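## Task

A full salt mill stands free on the table. It has a cast-iron body and a round wooden head, and a stripe on the body is aligned with a line on the head's top. Rotate the head clockwise, viewed from above, relative to the body, by a net 4 quarter turns (one full turn). Only the final net angle counts, and full turns are included. The mill must end upright on the table and stay that way without the robot holding it. Then release it and pull the hands away.

## Robot and tools

ROBOT. There are two arms, left_arm and right_arm. They face each other across the table, and left_arm's base is on the +y side. Both end in the same five-finger right hand, so the hands are not mirrored. Every axis and number means the same thing on either hand. The arm names do not tell you which side of an image an arm appears on.

WORLD FRAME. The origin is on the tabletop, halfway between the arm bases. +z points up and the table surface is z = 0. Results give each hand point's position in metres, its orientation as a quaternion (w, x, y, z) and its velocities in m/s and rad/s, all in this frame. The reported position gets less accurate at long reach.

HAND POINT. This is the spot where the index pad meets the thumb tip in a pinch, 0.05 m in front of the palm.
- +z runs along the straightened fingers, which extend 0.06 to 0.07 m past the point.
- +y points out of the palm.
- +x runs across the palm toward the little finger.
- Across the palm, the hand extends 0.08 m on the little-finger side. On the thumb side it extends 0.02 m with the thumb swung in front of the palm, or up to 0.09 m otherwise.
- A wrist bracket on the little-finger side sits 0.03 m beyond the point along +y and 0.11 m across. It can strike things.

THE 28-NUMBER ROW. One list covers both arms: 14 numbers for left_arm, then 14 for right_arm. Every number lies in [-1, 1]. Each arm's order is dx, dy, dz, rx, ry, rz, little, ring, middle, index, thumb_bend, thumb_turn, force_limit, speed.

ARM PART (dx to rz). This is an offset, not a pose. It is expressed in the hand point's own axes and measured from the hand point pose in the latest result that showed it. If no result in the scene has shown it yet, or for later calls within one reply, it is measured from where the robot is when the action begins. 1.0 equals 0.6 m or 180 degrees, and rx, ry, rz form a single rotation vector. Every row of an action is measured from that same base, not from the row before it. All-zero offsets pull the arm back to the base pose; they do not hold it still. On each step the commanded pose is clipped to within 100 mm and 16 degrees of the measured pose. Motion trails commands by about 0.17 s.

HAND PART. These are absolute targets.
- little, ring, middle, index: +1 is straight, -1 is fully curled.
- thumb_bend: +1 is straight, -1 is fully bent.
- thumb_turn: +1 places the thumb beside the palm, -1 places it opposite the fingers.
- A pinch is roughly index -0.22, thumb_bend -0.75, thumb_turn -0.57.
- force_limit maps -1..+1 linearly to about 0..10 N at the fingertip (0..15 N for the two thumb motors). It only stops closing motion.
- speed maps -1..+1 to almost zero up to full speed, where a full stroke takes 0.6 s. For a soft grip, close at speed -0.9 or lower.
No value means "unchanged". To keep a hand as it is, resend its last eight numbers. If you have not sent any yet, use hand_measured (six values) plus hand_force_limit and hand_speed. A motor starts only when its target changes by at least 0.01. A wrapping grip fits objects 0.035 to 0.08 m across, with the thumb turned in front beforehand. To squeeze harder, raise force_limit and send a target more closed than measured. To loosen, send a target more open than measured.

TOOLS.
- execute_actions {"actions": [...], "pictures": bool}:
  - An empty list only returns the current state.
  - An action {"rows": [[28 numbers], ...], "steps": n} takes up to 15 rows and up to 15 steps of 1/30 s. The last row repeats if there are fewer rows than steps.
  - A wait {"steps": n} takes up to 300 steps, counted from the last result, and your thinking time counts toward them.
- move {"target": [28 numbers], "speed": m/s, "stop_force": N}:
  - Each hand point travels in a straight line toward its target, given as an offset as above.
  - Both paths finish together and last 0.5 to 10 s.
  - speed is 0.002 to 0.5, default 0.25; rotation is capped at twice that in rad/s.
  - The path ignores obstacles and the other arm.
  - stop_force (9 to 40 N, one value for both arms) ends an arm's path once its wrist sensor feels that much added resistance for 2 steps. The arm then steps back to where it was 2 steps earlier and holds. Use it with slow speeds. It is unreliable when the hand rotates during the move. Omit it when backing off something you are pressing on. It is refused in the first 0.2 s of a scene.
  - The result's "move:" line gives each arm's ending: done, off_target, moving, held, fault or contact. limits=paced means the pose was clipped. limits=held means checks blocked some steps, and the arm may then lurch faster than speed. The result also lists each arm's remaining distance to its target.
- wait {"seconds": 0 to 10}: lets time pass without sending anything.
- zoom_image {"camera": name, "region": [x0, y0, x1, y1]}: returns an enlarged crop of one camera's latest image, at most 504x504 pixels.
- show_instructions: shows the reference images.
- finished_scene {"scene": n}: closes the scene for good and reports success.

TIMING. The simulation keeps running while you think and write.

RESULTS.
- State lines give each arm's pose and velocities.
- "Hand target" is where the controller is currently driving the hand point.
- hand_measured, hand_stopped_by and hand_load_n each list six motor values. hand_stopped_by reads moving, target, force, stalled or fault (fault means the motor is dead for the scene). hand_load_n is positive when something pushes a finger open, and drops to near 0 when a grip is lost.
- Joint positions and torques are noisy and offset.
- Wrist force and torque are given in the hand axes. They saturate near 50 N, with offsets up to about 4 N and noise up to 2.4 N.
- "pose unreachable" and HELD mark commands that were altered or blocked.
- MOTOR HOT appears from 70 °C. At 85 °C the arm is braked, reported as OVER-TEMPERATURE FAULT.
- Cameras: cam_high, cam_low, cam_left_wrist and cam_right_wrist, each 672x504, with calibrations provided.
- Elbow range is 0 to 3.142 rad. The other joints span about ±6.283 rad, and the shoulder pan ±3.142 rad.

AVOID.
- Knocking the mill or anything else off the table fails the task.
- The arms must not strike or press hard on each other with any part, hands included.
- A joint torque at its limit (141 N m for the big joints, 26.3 N m for the wrists), or 150 N of outside force, halts that arm for 10 s.
- The arms are stiff: aiming even slightly past a firm contact can fault.
- Avoid drops, slips, slams and hard pushes.
- Clockwise seen from above is a rotation about world -z. Keep the body from spinning with the head, for example by holding it with the other hand, and make sure the mill ends upright and unsupported.

Each tool is called after "Emit:" in YAML: its name, and indented under it one key for each argument.

Reference images:

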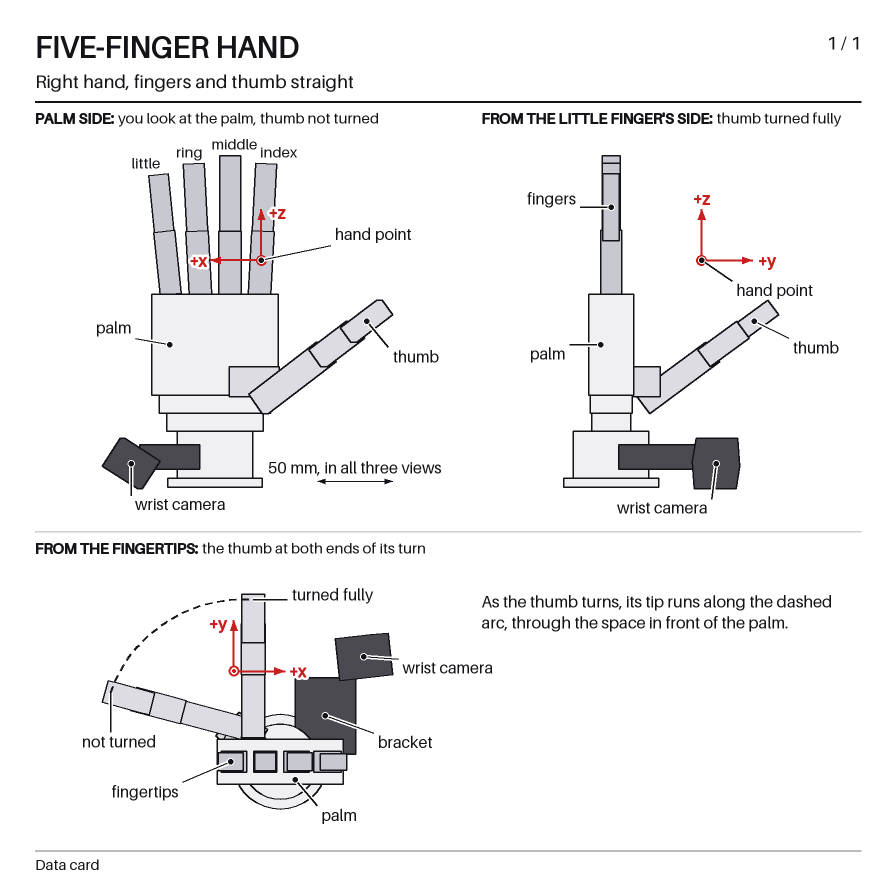

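## Session

Emit:
execute_actions:
  actions: []

Emit:
zoom_image:
  camera: "cam_low"
  region: [250,130,550,355]

Scene clock: 0.00 s of 11100.00 s.
left_arm: end_effector_position=(+0.2226, +0.4180, +0.4736) hand_measured=(+1.000, +1.000, +1.000, +1.000, +1.000, +1.000) hand_load_n=(+0.0, +0.0, +0.0, +0.0, +0.0, +0.0) hand_stopped_by=(target, target, target, target, target, target) hand_force_limit=0.00 hand_speed=-0.80 end_effector_quat_wxyz=(-0.010, +0.400, +0.916, +0.003) end_effector_velocity=(+0.000, -0.001, -0.000) end_effector_angular_velocity=(-0.000, -0.000, -0.000) | right_arm: end_effector_position=(+0.2071, -0.2947, +0.4800) hand_measured=(+1.000, +1.000, +1.000, +1.000, +1.000, +1.000) hand_load_n=(+0.0, +0.0, +0.0, +0.0, +0.0, +0.0) hand_stopped_by=(target, target, target, target, target, target) hand_force_limit=0.00 hand_speed=-0.80 end_effector_quat_wxyz=(+0.010, -0.282, +0.959, +0.004) end_effector_velocity=(+0.000, +0.000, +0.000) end_effector_angular_velocity=(+0.000, -0.002, -0.000)
Joint positions: left_arm=[ 0.567 -1.717  1.352  1.953  1.58  -1.905] | right_arm=[-1.172 -1.699  1.314  1.937  1.561 -1.913]
Joint velocities: left_arm=[-0.001  0.001 -0.    -0.001  0.    -0.   ] | right_arm=[ 0.001  0.001 -0.002 -0.    -0.     0.001]
Joint torques (N m, as the arm reports them, + toward a larger angle): no reading
Wrist force (N, on the end effector, along its own x y z axes, offset not removed): no reading
Wrist torque (N m, same axes, about the end effector's origin, offset not removed): no reading
Hand target (left_arm): +0.223, +0.418, +0.474; -0.010, +0.400, +0.916, +0.003
Hand target (right_arm): +0.207, -0.295, +0.480; +0.010, -0.282, +0.959, +0.004

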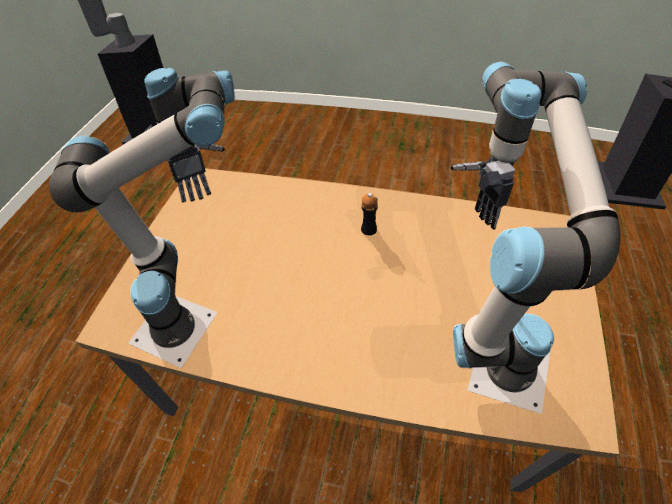

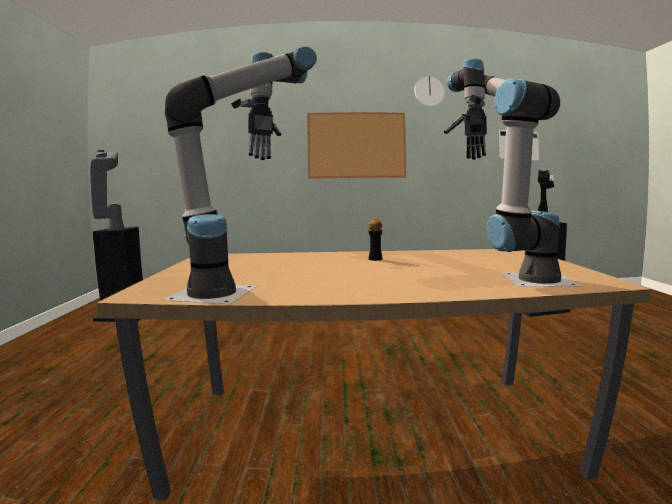

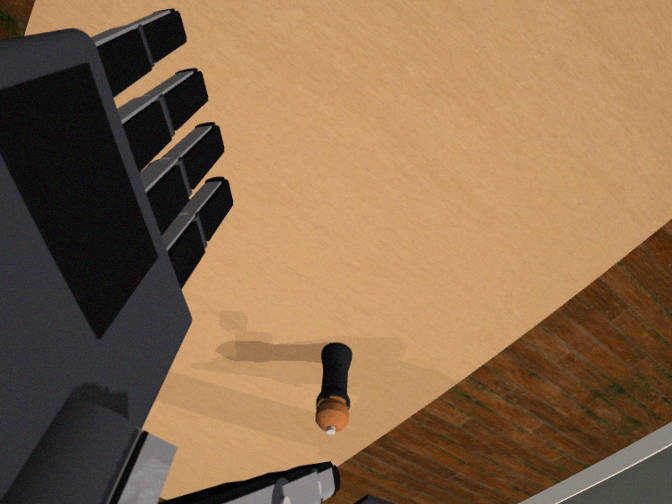

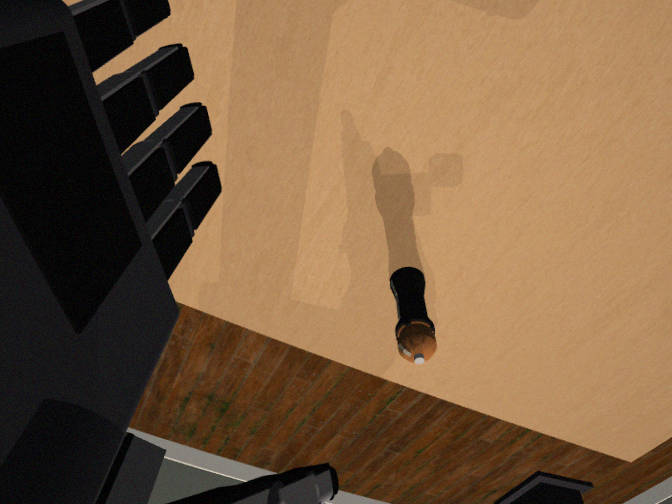

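Region (250, 130, 550, 355) of cam_low's 672x504 image, scaled by 1.680, with more detail than that image has; it fills the top 378 rows of this view, and the rest is white.

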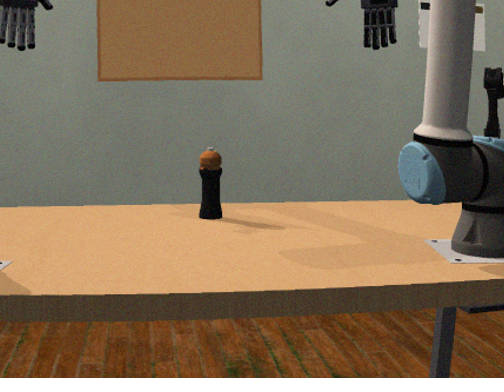

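Emit:
move:
  target: [0,0,0,0,0,0,1,1,1,1,1,-1,1,0.5,0,0,0,0,0,0.933,1,1,1,1,1,-1,1,0.5]
  speed: 0.5

Emit:
move:
  target: [0,0,0,0,0,0,1,1,1,1,1,-1,1,0.5,0.45,0,0.5,0,0.5,0,1,1,1,1,1,-1,1,0.5]

Scene clock: 10.17 s of 11100.00 s.
left_arm: end_effector_position=(+0.2226, +0.4180, +0.4736) hand_measured=(+1.000, +1.000, +1.000, +1.000, +1.000, -1.000) hand_load_n=(+0.0, +0.0, +0.0, +0.0, +0.0, +0.0) hand_stopped_by=(target, target, target, target, target, target) hand_force_limit=1.00 hand_speed=0.50 end_effector_quat_wxyz=(-0.010, +0.400, +0.916, +0.003) end_effector_velocity=(-0.000, +0.000, +0.000) end_effector_angular_velocity=(+0.001, +0.001, +0.000) | right_arm: end_effector_position=(+0.2069, -0.2949, +0.4799) hand_measured=(+1.000, +1.000, +1.000, +1.000, +1.000, -1.000) hand_load_n=(+0.0, +0.0, +0.0, +0.0, +0.0, +0.0) hand_stopped_by=(target, target, target, target, target, target) hand_force_limit=1.00 hand_speed=0.50 end_effector_quat_wxyz=(-0.003, +0.924, +0.381, +0.010) end_effector_velocity=(+0.000, +0.000, -0.001) end_effector_angular_velocity=(-0.005, +0.001, -0.012)
Joint positions: left_arm=[ 0.567 -1.717  1.352  1.953  1.58  -1.905] | right_arm=[-0.674 -1.449  1.061  1.938  1.571  1.515]
Joint velocities: left_arm=[-0.     0.    -0.     0.001  0.    -0.001] | right_arm=[ 0.002  0.005 -0.002  0.001  0.003  0.013]
Joint torques (N m, as the arm reports them, + toward a larger angle): left_arm=[ -2.8   -8.49 -17.84   2.39   0.15   0.1 ] | right_arm=[  8.27  -7.31 -27.99   3.62   2.4    2.76]
Wrist force (N, on the end effector, along its own x y z axes, offset not removed): left_arm=[0.5 -1.0 -0.3] | right_arm=[1.9 -0.5 -1.8]
Wrist torque (N m, same axes, about the end effector's origin, offset not removed): left_arm=[-0.23 -0.18 -0.11] | right_arm=[-0.14 -0.35 0.01]
Hand target (left_arm): +0.223, +0.418, +0.474; -0.010, +0.400, +0.916, +0.003
Hand target (right_arm): +0.207, -0.295, +0.480; -0.003, +0.925, +0.381, +0.010
Off the commanded pose (left_arm): 0.000 m, 0 deg.
Off the commanded pose (right_arm): 0.000 m, 0 deg.
After step 90, 3.57 s passed at rest.
move: done
camera_calibration (this result's frames):
cam_left_wrist: T_world_to_cam=[[0.803667, 0.59326, -0.0464935, -0.401901], [0.520209, -0.662467, 0.538999, -0.0974108], [0.288966, -0.457362, -0.841023, 0.659724], [0, 0, 0, 1]] pos_world=[0.183031, 0.475633, 0.588661]
cam_right_wrist: T_world_to_cam=[[0.639211, -0.768598, -0.025815, -0.348369], [-0.635811, -0.547066, 0.544485, -0.295736], [-0.432612, -0.331627, -0.838374, 0.526539], [0, 0, 0, 1]] pos_world=[0.262436, -0.254927, 0.593467]

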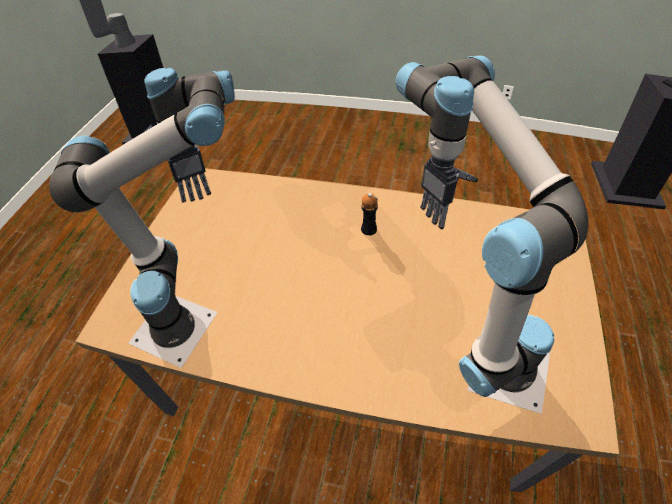

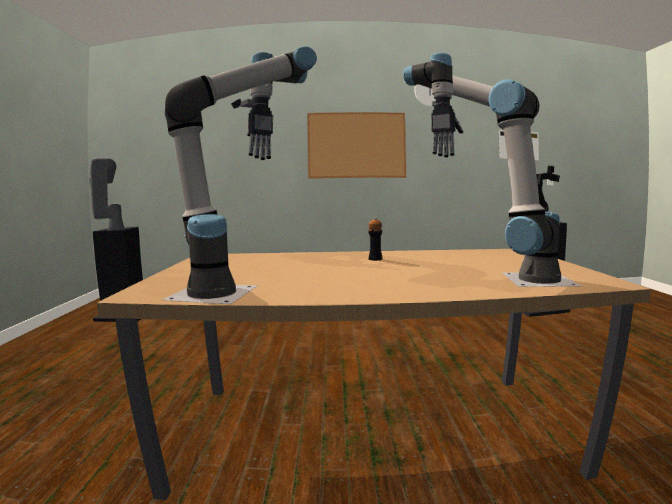

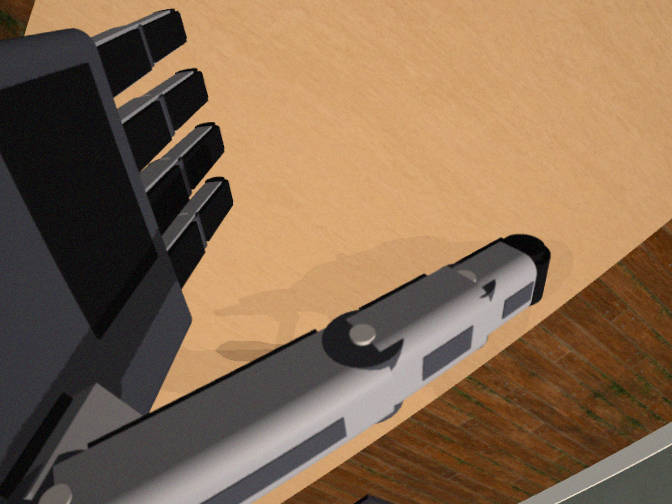

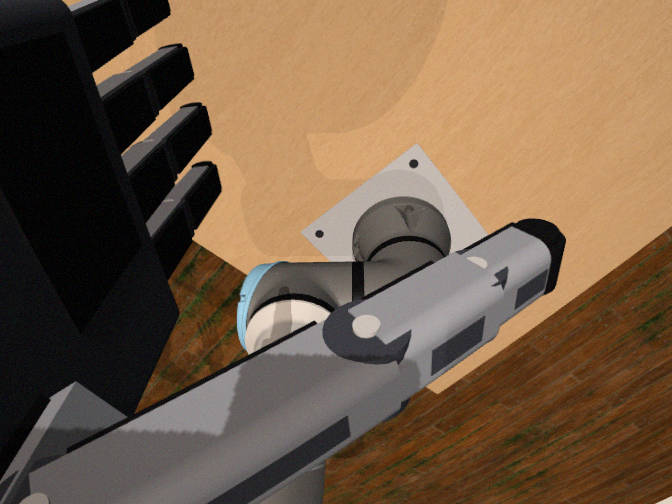

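Scene clock: 13.93 s of 11100.00 s.
left_arm: end_effector_position=(+0.2226, +0.4180, +0.4736) hand_measured=(+1.000, +1.000, +1.000, +1.000, +1.000, -1.000) hand_load_n=(+0.0, +0.0, +0.0, +0.0, +0.0, +0.0) hand_stopped_by=(target, target, target, target, target, target) hand_force_limit=1.00 hand_speed=0.50 end_effector_quat_wxyz=(-0.010, +0.400, +0.916, +0.003) end_effector_velocity=(+0.000, +0.000, -0.000) end_effector_angular_velocity=(+0.000, +0.000, +0.001) | right_arm: end_effector_position=(+0.4030, -0.1007, +0.1856) hand_measured=(+1.000, +1.000, +1.000, +1.000, +1.000, -1.000) hand_load_n=(+0.0, +0.0, +0.0, +0.0, +0.0, +0.0) hand_stopped_by=(target, target, target, target, target, target) hand_force_limit=1.00 hand_speed=0.50 end_effector_quat_wxyz=(-0.272, +0.647, +0.268, +0.660) end_effector_velocity=(+0.002, +0.002, -0.001) end_effector_angular_velocity=(+0.010, -0.012, -0.000)
Joint positions: left_arm=[ 0.567 -1.717  1.352  1.953  1.58  -1.905] | right_arm=[-0.678 -1.495  2.272 -0.796  1.509  1.57 ]
Joint velocities: left_arm=[ 0.     0.     0.     0.     0.    -0.001] | right_arm=[ 0.     0.011  0.004 -0.032  0.001 -0.   ]
Joint torques (N m, as the arm reports them, + toward a larger angle): left_arm=[ -2.32  -8.75 -16.71   2.35   0.5   -0.04] | right_arm=[ 6.48 -7.12 -4.33 -3.29  2.31 -0.63]
Wrist force (N, on the end effector, along its own x y z axes, offset not removed): left_arm=[-0.8 -0.9 0.5] | right_arm=[-1.0 -0.7 -0.4]
Wrist torque (N m, same axes, about the end effector's origin, offset not removed): left_arm=[-0.18 -0.06 -0.09] | right_arm=[-0.16 0.17 -0.12]
Hand target (left_arm): +0.223, +0.418, +0.474; -0.010, +0.400, +0.916, +0.003
Hand target (right_arm): +0.403, -0.101, +0.185; -0.272, +0.646, +0.268, +0.660
Off the commanded pose (left_arm): 0.000 m, 0 deg.
Off the commanded pose (right_arm): 0.000 m, 0 deg.
move: done
camera_calibration (this result's frames):
cam_left_wrist: T_world_to_cam=[[0.803668, 0.593259, -0.0464935, -0.401901], [0.520209, -0.662468, 0.538999, -0.0974108], [0.288966, -0.457362, -0.841022, 0.659724], [0, 0, 0, 1]] pos_world=[0.183031, 0.475633, 0.588661]
cam_right_wrist: T_world_to_cam=[[0.722718, -0.685648, -0.0869822, -0.346051], [-0.427538, -0.344632, -0.835727, 0.287994], [0.543037, 0.641183, -0.542213, 0.0788277], [0, 0, 0, 1]] pos_world=[0.330419, -0.18856, 0.253325]

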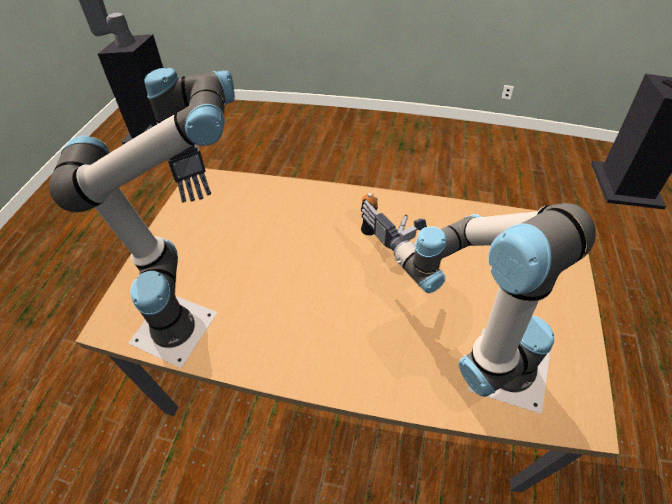

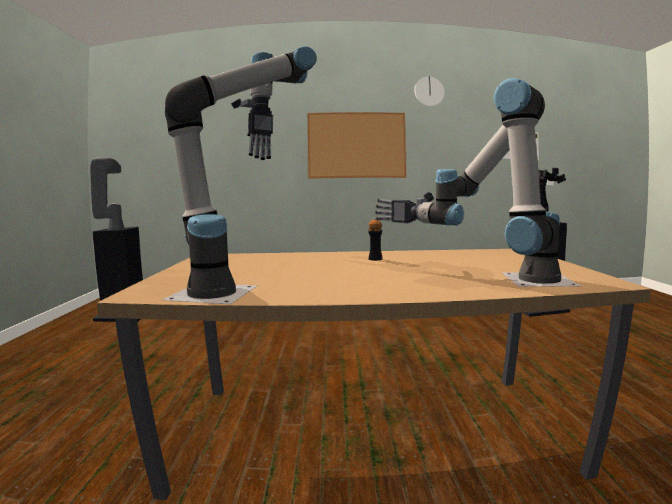

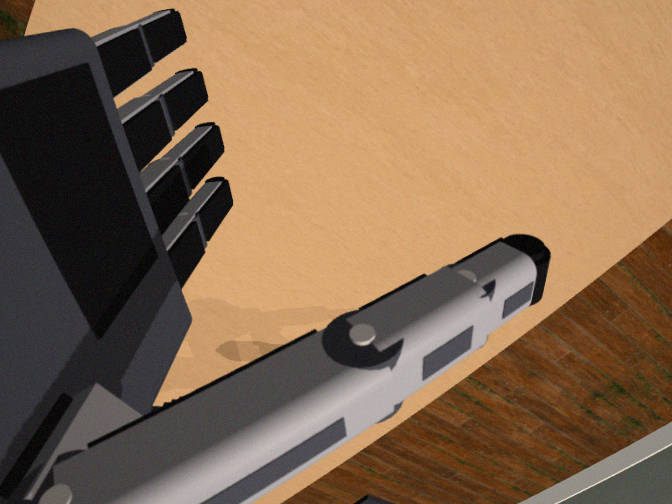

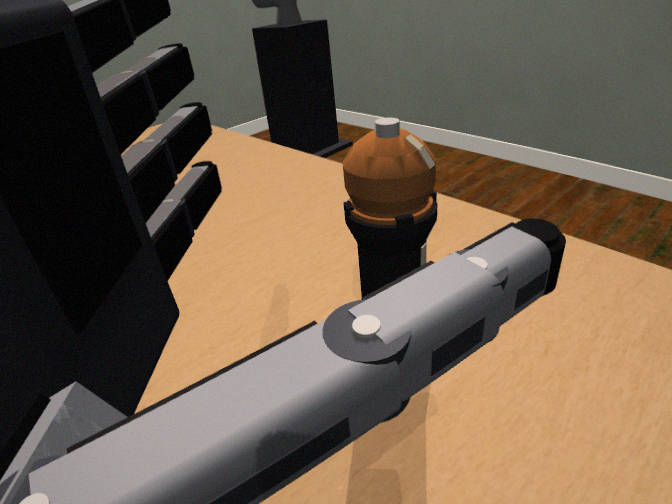

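Emit:
move:
  target: [0,0,0,0,0,0,1,1,1,1,1,-1,1,0.5,-0.262,0.05,0.03,0,-0.006,0,1,1,1,1,1,-1,1,0.5]

Emit:
move:
  target: [0,0,0,0,0,0,1,1,1,1,1,-1,1,0.5,0,0.015,0.21,0,0,0,1,1,1,1,1,-1,1,0.5]
  speed: 0.1

Scene clock: 16.67 s of 11100.00 s.
left_arm: end_effector_position=(+0.2226, +0.4180, +0.4736) hand_measured=(+1.000, +1.000, +1.000, +1.000, +1.000, -1.000) hand_load_n=(+0.0, +0.0, +0.0, +0.0, +0.0, +0.0) hand_stopped_by=(target, target, target, target, target, target) hand_force_limit=1.00 hand_speed=0.50 end_effector_quat_wxyz=(-0.010, +0.400, +0.916, +0.003) end_effector_velocity=(-0.000, -0.000, +0.000) end_effector_angular_velocity=(+0.000, +0.000, -0.001) | right_arm: end_effector_position=(+0.4392, -0.1075, +0.0293) hand_measured=(+1.000, +1.000, +1.000, +1.000, +1.000, -1.000) hand_load_n=(+0.0, +0.0, +0.0, +0.0, +0.0, +0.0) hand_stopped_by=(target, target, target, target, target, target) hand_force_limit=1.00 hand_speed=0.50 end_effector_quat_wxyz=(-0.270, +0.653, +0.271, +0.653) end_effector_velocity=(+0.001, +0.001, -0.004) end_effector_angular_velocity=(+0.000, -0.001, +0.001)
Joint positions: left_arm=[ 0.567 -1.717  1.352  1.953  1.58  -1.905] | right_arm=[-0.765 -1.061  2.323 -1.261  1.422  1.569]
Joint velocities: left_arm=[-0.001  0.    -0.     0.    -0.     0.001] | right_arm=[-0.001  0.013 -0.002 -0.011 -0.001 -0.   ]
Joint torques (N m, as the arm reports them, + toward a larger angle): left_arm=[ -1.54  -8.07 -18.01   2.11   0.23  -0.17] | right_arm=[ -5.19 -15.26 -18.07  -3.16  -2.33  -2.43]
Wrist force (N, on the end effector, along its own x y z axes, offset not removed): left_arm=[-1.1 0.1 1.6] | right_arm=[0.3 0.0 -2.4]
Wrist torque (N m, same axes, about the end effector's origin, offset not removed): left_arm=[-0.23 -0.07 -0.13] | right_arm=[-0.03 -0.06 -0.06]
Hand target (left_arm): +0.223, +0.418, +0.474; -0.010, +0.400, +0.916, +0.003
Hand target (right_arm): +0.439, -0.107, +0.029; -0.270, +0.653, +0.271, +0.654
Off the commanded pose (left_arm): 0.000 m, 0 deg.
Off the commanded pose (right_arm): 0.000 m, 0 deg.
move: done
camera_calibration (this result's frames):
cam_left_wrist: T_world_to_cam=[[0.803668, 0.593259, -0.0464931, -0.401901], [0.520209, -0.662468, 0.538999, -0.0974106], [0.288966, -0.457362, -0.841023, 0.659724], [0, 0, 0, 1]] pos_world=[0.183031, 0.475633, 0.588661]
cam_right_wrist: T_world_to_cam=[[0.721471, -0.686881, -0.0876031, -0.389974], [-0.438863, -0.355726, -0.825142, 0.173948], [0.535611, 0.633761, -0.558092, -0.0183227], [0, 0, 0, 1]] pos_world=[0.367508, -0.194376, 0.0991427]

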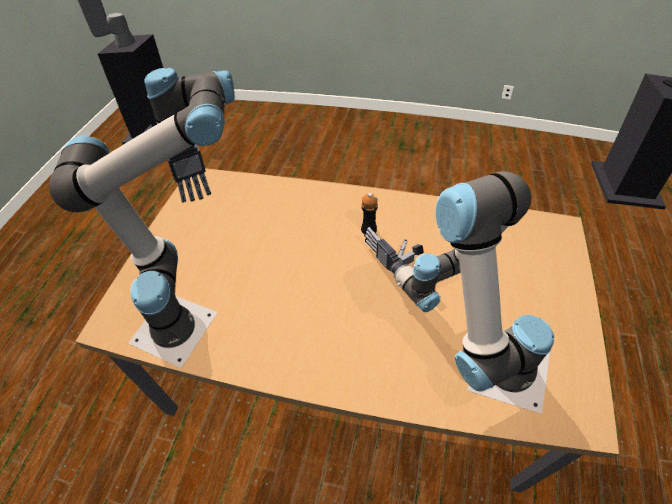

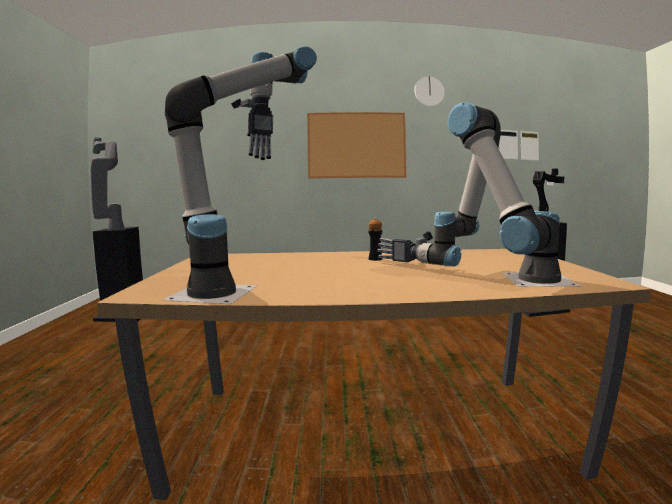

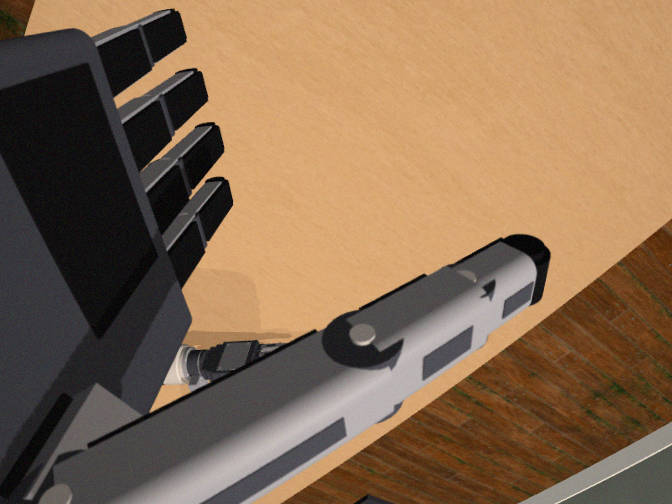

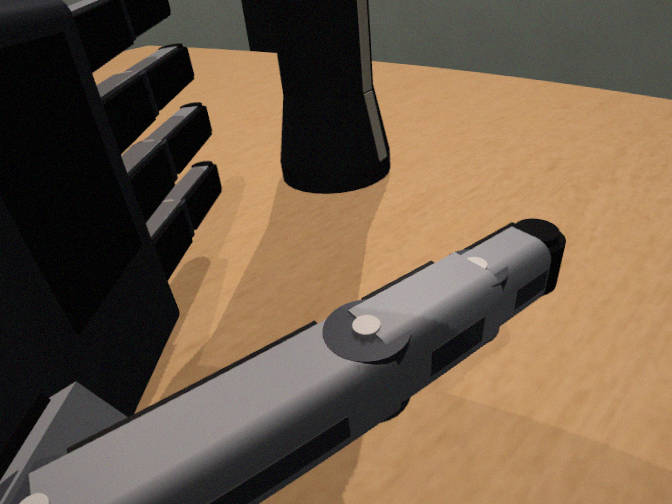

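Scene clock: 18.47 s of 11100.00 s.
left_arm: end_effector_position=(+0.2226, +0.4180, +0.4736) hand_measured=(+1.000, +1.000, +1.000, +1.000, +1.000, -1.000) hand_load_n=(+0.0, +0.0, +0.0, +0.0, +0.0, +0.0) hand_stopped_by=(target, target, target, target, target, target) hand_force_limit=1.00 hand_speed=0.50 end_effector_quat_wxyz=(-0.010, +0.400, +0.916, +0.003) end_effector_velocity=(+0.000, +0.000, +0.000) end_effector_angular_velocity=(-0.000, -0.000, +0.000) | right_arm: end_effector_position=(+0.5347, -0.0251, +0.0293) hand_measured=(+1.000, +1.000, +1.000, +1.000, +1.000, -1.000) hand_load_n=(+0.0, +0.0, +0.0, +0.0, +0.0, +0.0) hand_stopped_by=(target, target, target, target, target, target) hand_force_limit=1.00 hand_speed=0.50 end_effector_quat_wxyz=(-0.270, +0.653, +0.271, +0.653) end_effector_velocity=(+0.002, +0.002, +0.001) end_effector_angular_velocity=(+0.001, -0.001, +0.001)
Joint positions: left_arm=[ 0.567 -1.717  1.352  1.953  1.58  -1.905] | right_arm=[-0.744 -0.915  1.962 -1.046  1.443  1.569]
Joint velocities: left_arm=[ 0.001 -0.     0.    -0.    -0.     0.001] | right_arm=[ 0.001  0.002 -0.007  0.004 -0.    -0.   ]
Joint torques (N m, as the arm reports them, + toward a larger angle): left_arm=[ -2.52  -9.91 -18.22   2.03   0.21  -0.32] | right_arm=[  7.85 -23.51 -20.65  -0.01   2.54   0.25]
Wrist force (N, on the end effector, along its own x y z axes, offset not removed): left_arm=[-0.1 -2.5 -0.2] | right_arm=[0.2 0.0 -2.9]
Wrist torque (N m, same axes, about the end effector's origin, offset not removed): left_arm=[-0.34 -0.14 -0.15] | right_arm=[0.17 0.08 -0.03]
Hand target (left_arm): +0.223, +0.418, +0.474; -0.010, +0.400, +0.916, +0.003
Hand target (right_arm): +0.535, -0.025, +0.029; -0.270, +0.653, +0.271, +0.653
Off the commanded pose (left_arm): 0.000 m, 0 deg.
Off the commanded pose (right_arm): 0.000 m, 0 deg.
move: done
camera_calibration (this result's frames):
cam_left_wrist: T_world_to_cam=[[0.803668, 0.593259, -0.0464933, -0.401901], [0.520209, -0.662468, 0.538998, -0.0974105], [0.288966, -0.457362, -0.841023, 0.659724], [0, 0, 0, 1]] pos_world=[0.183031, 0.475633, 0.588661]
cam_right_wrist: T_world_to_cam=[[0.721482, -0.686861, -0.0876708, -0.402278], [-0.43888, -0.355679, -0.825152, 0.245187], [0.535582, 0.63381, -0.558066, -0.121629], [0, 0, 0, 1]] pos_world=[0.462987, -0.112011, 0.0991716]

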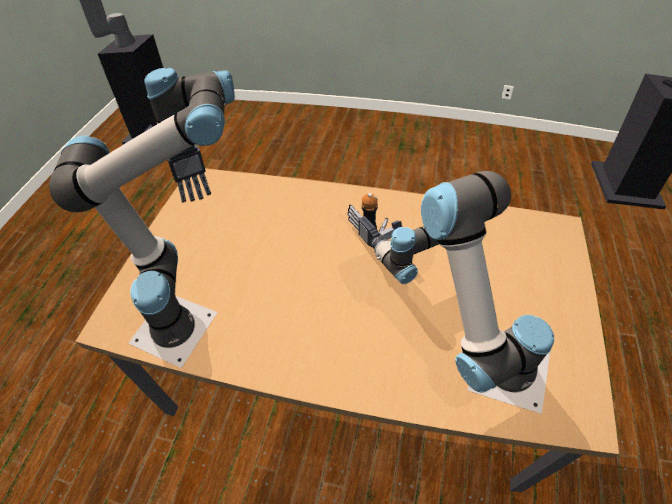

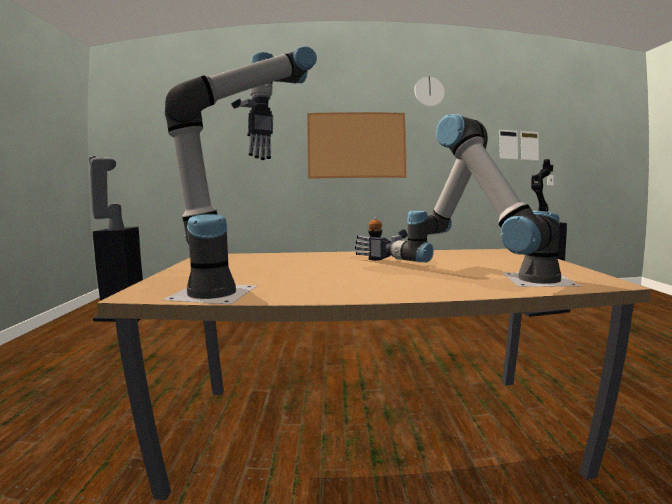

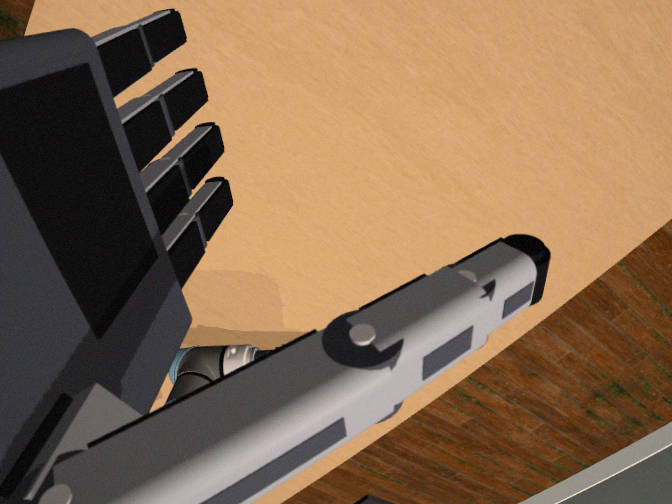

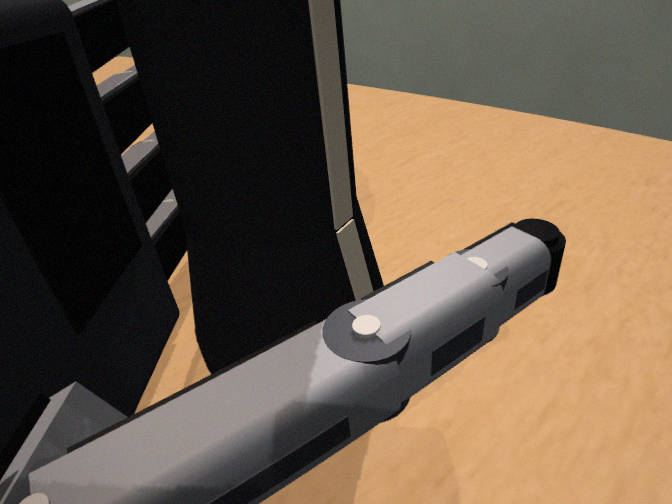

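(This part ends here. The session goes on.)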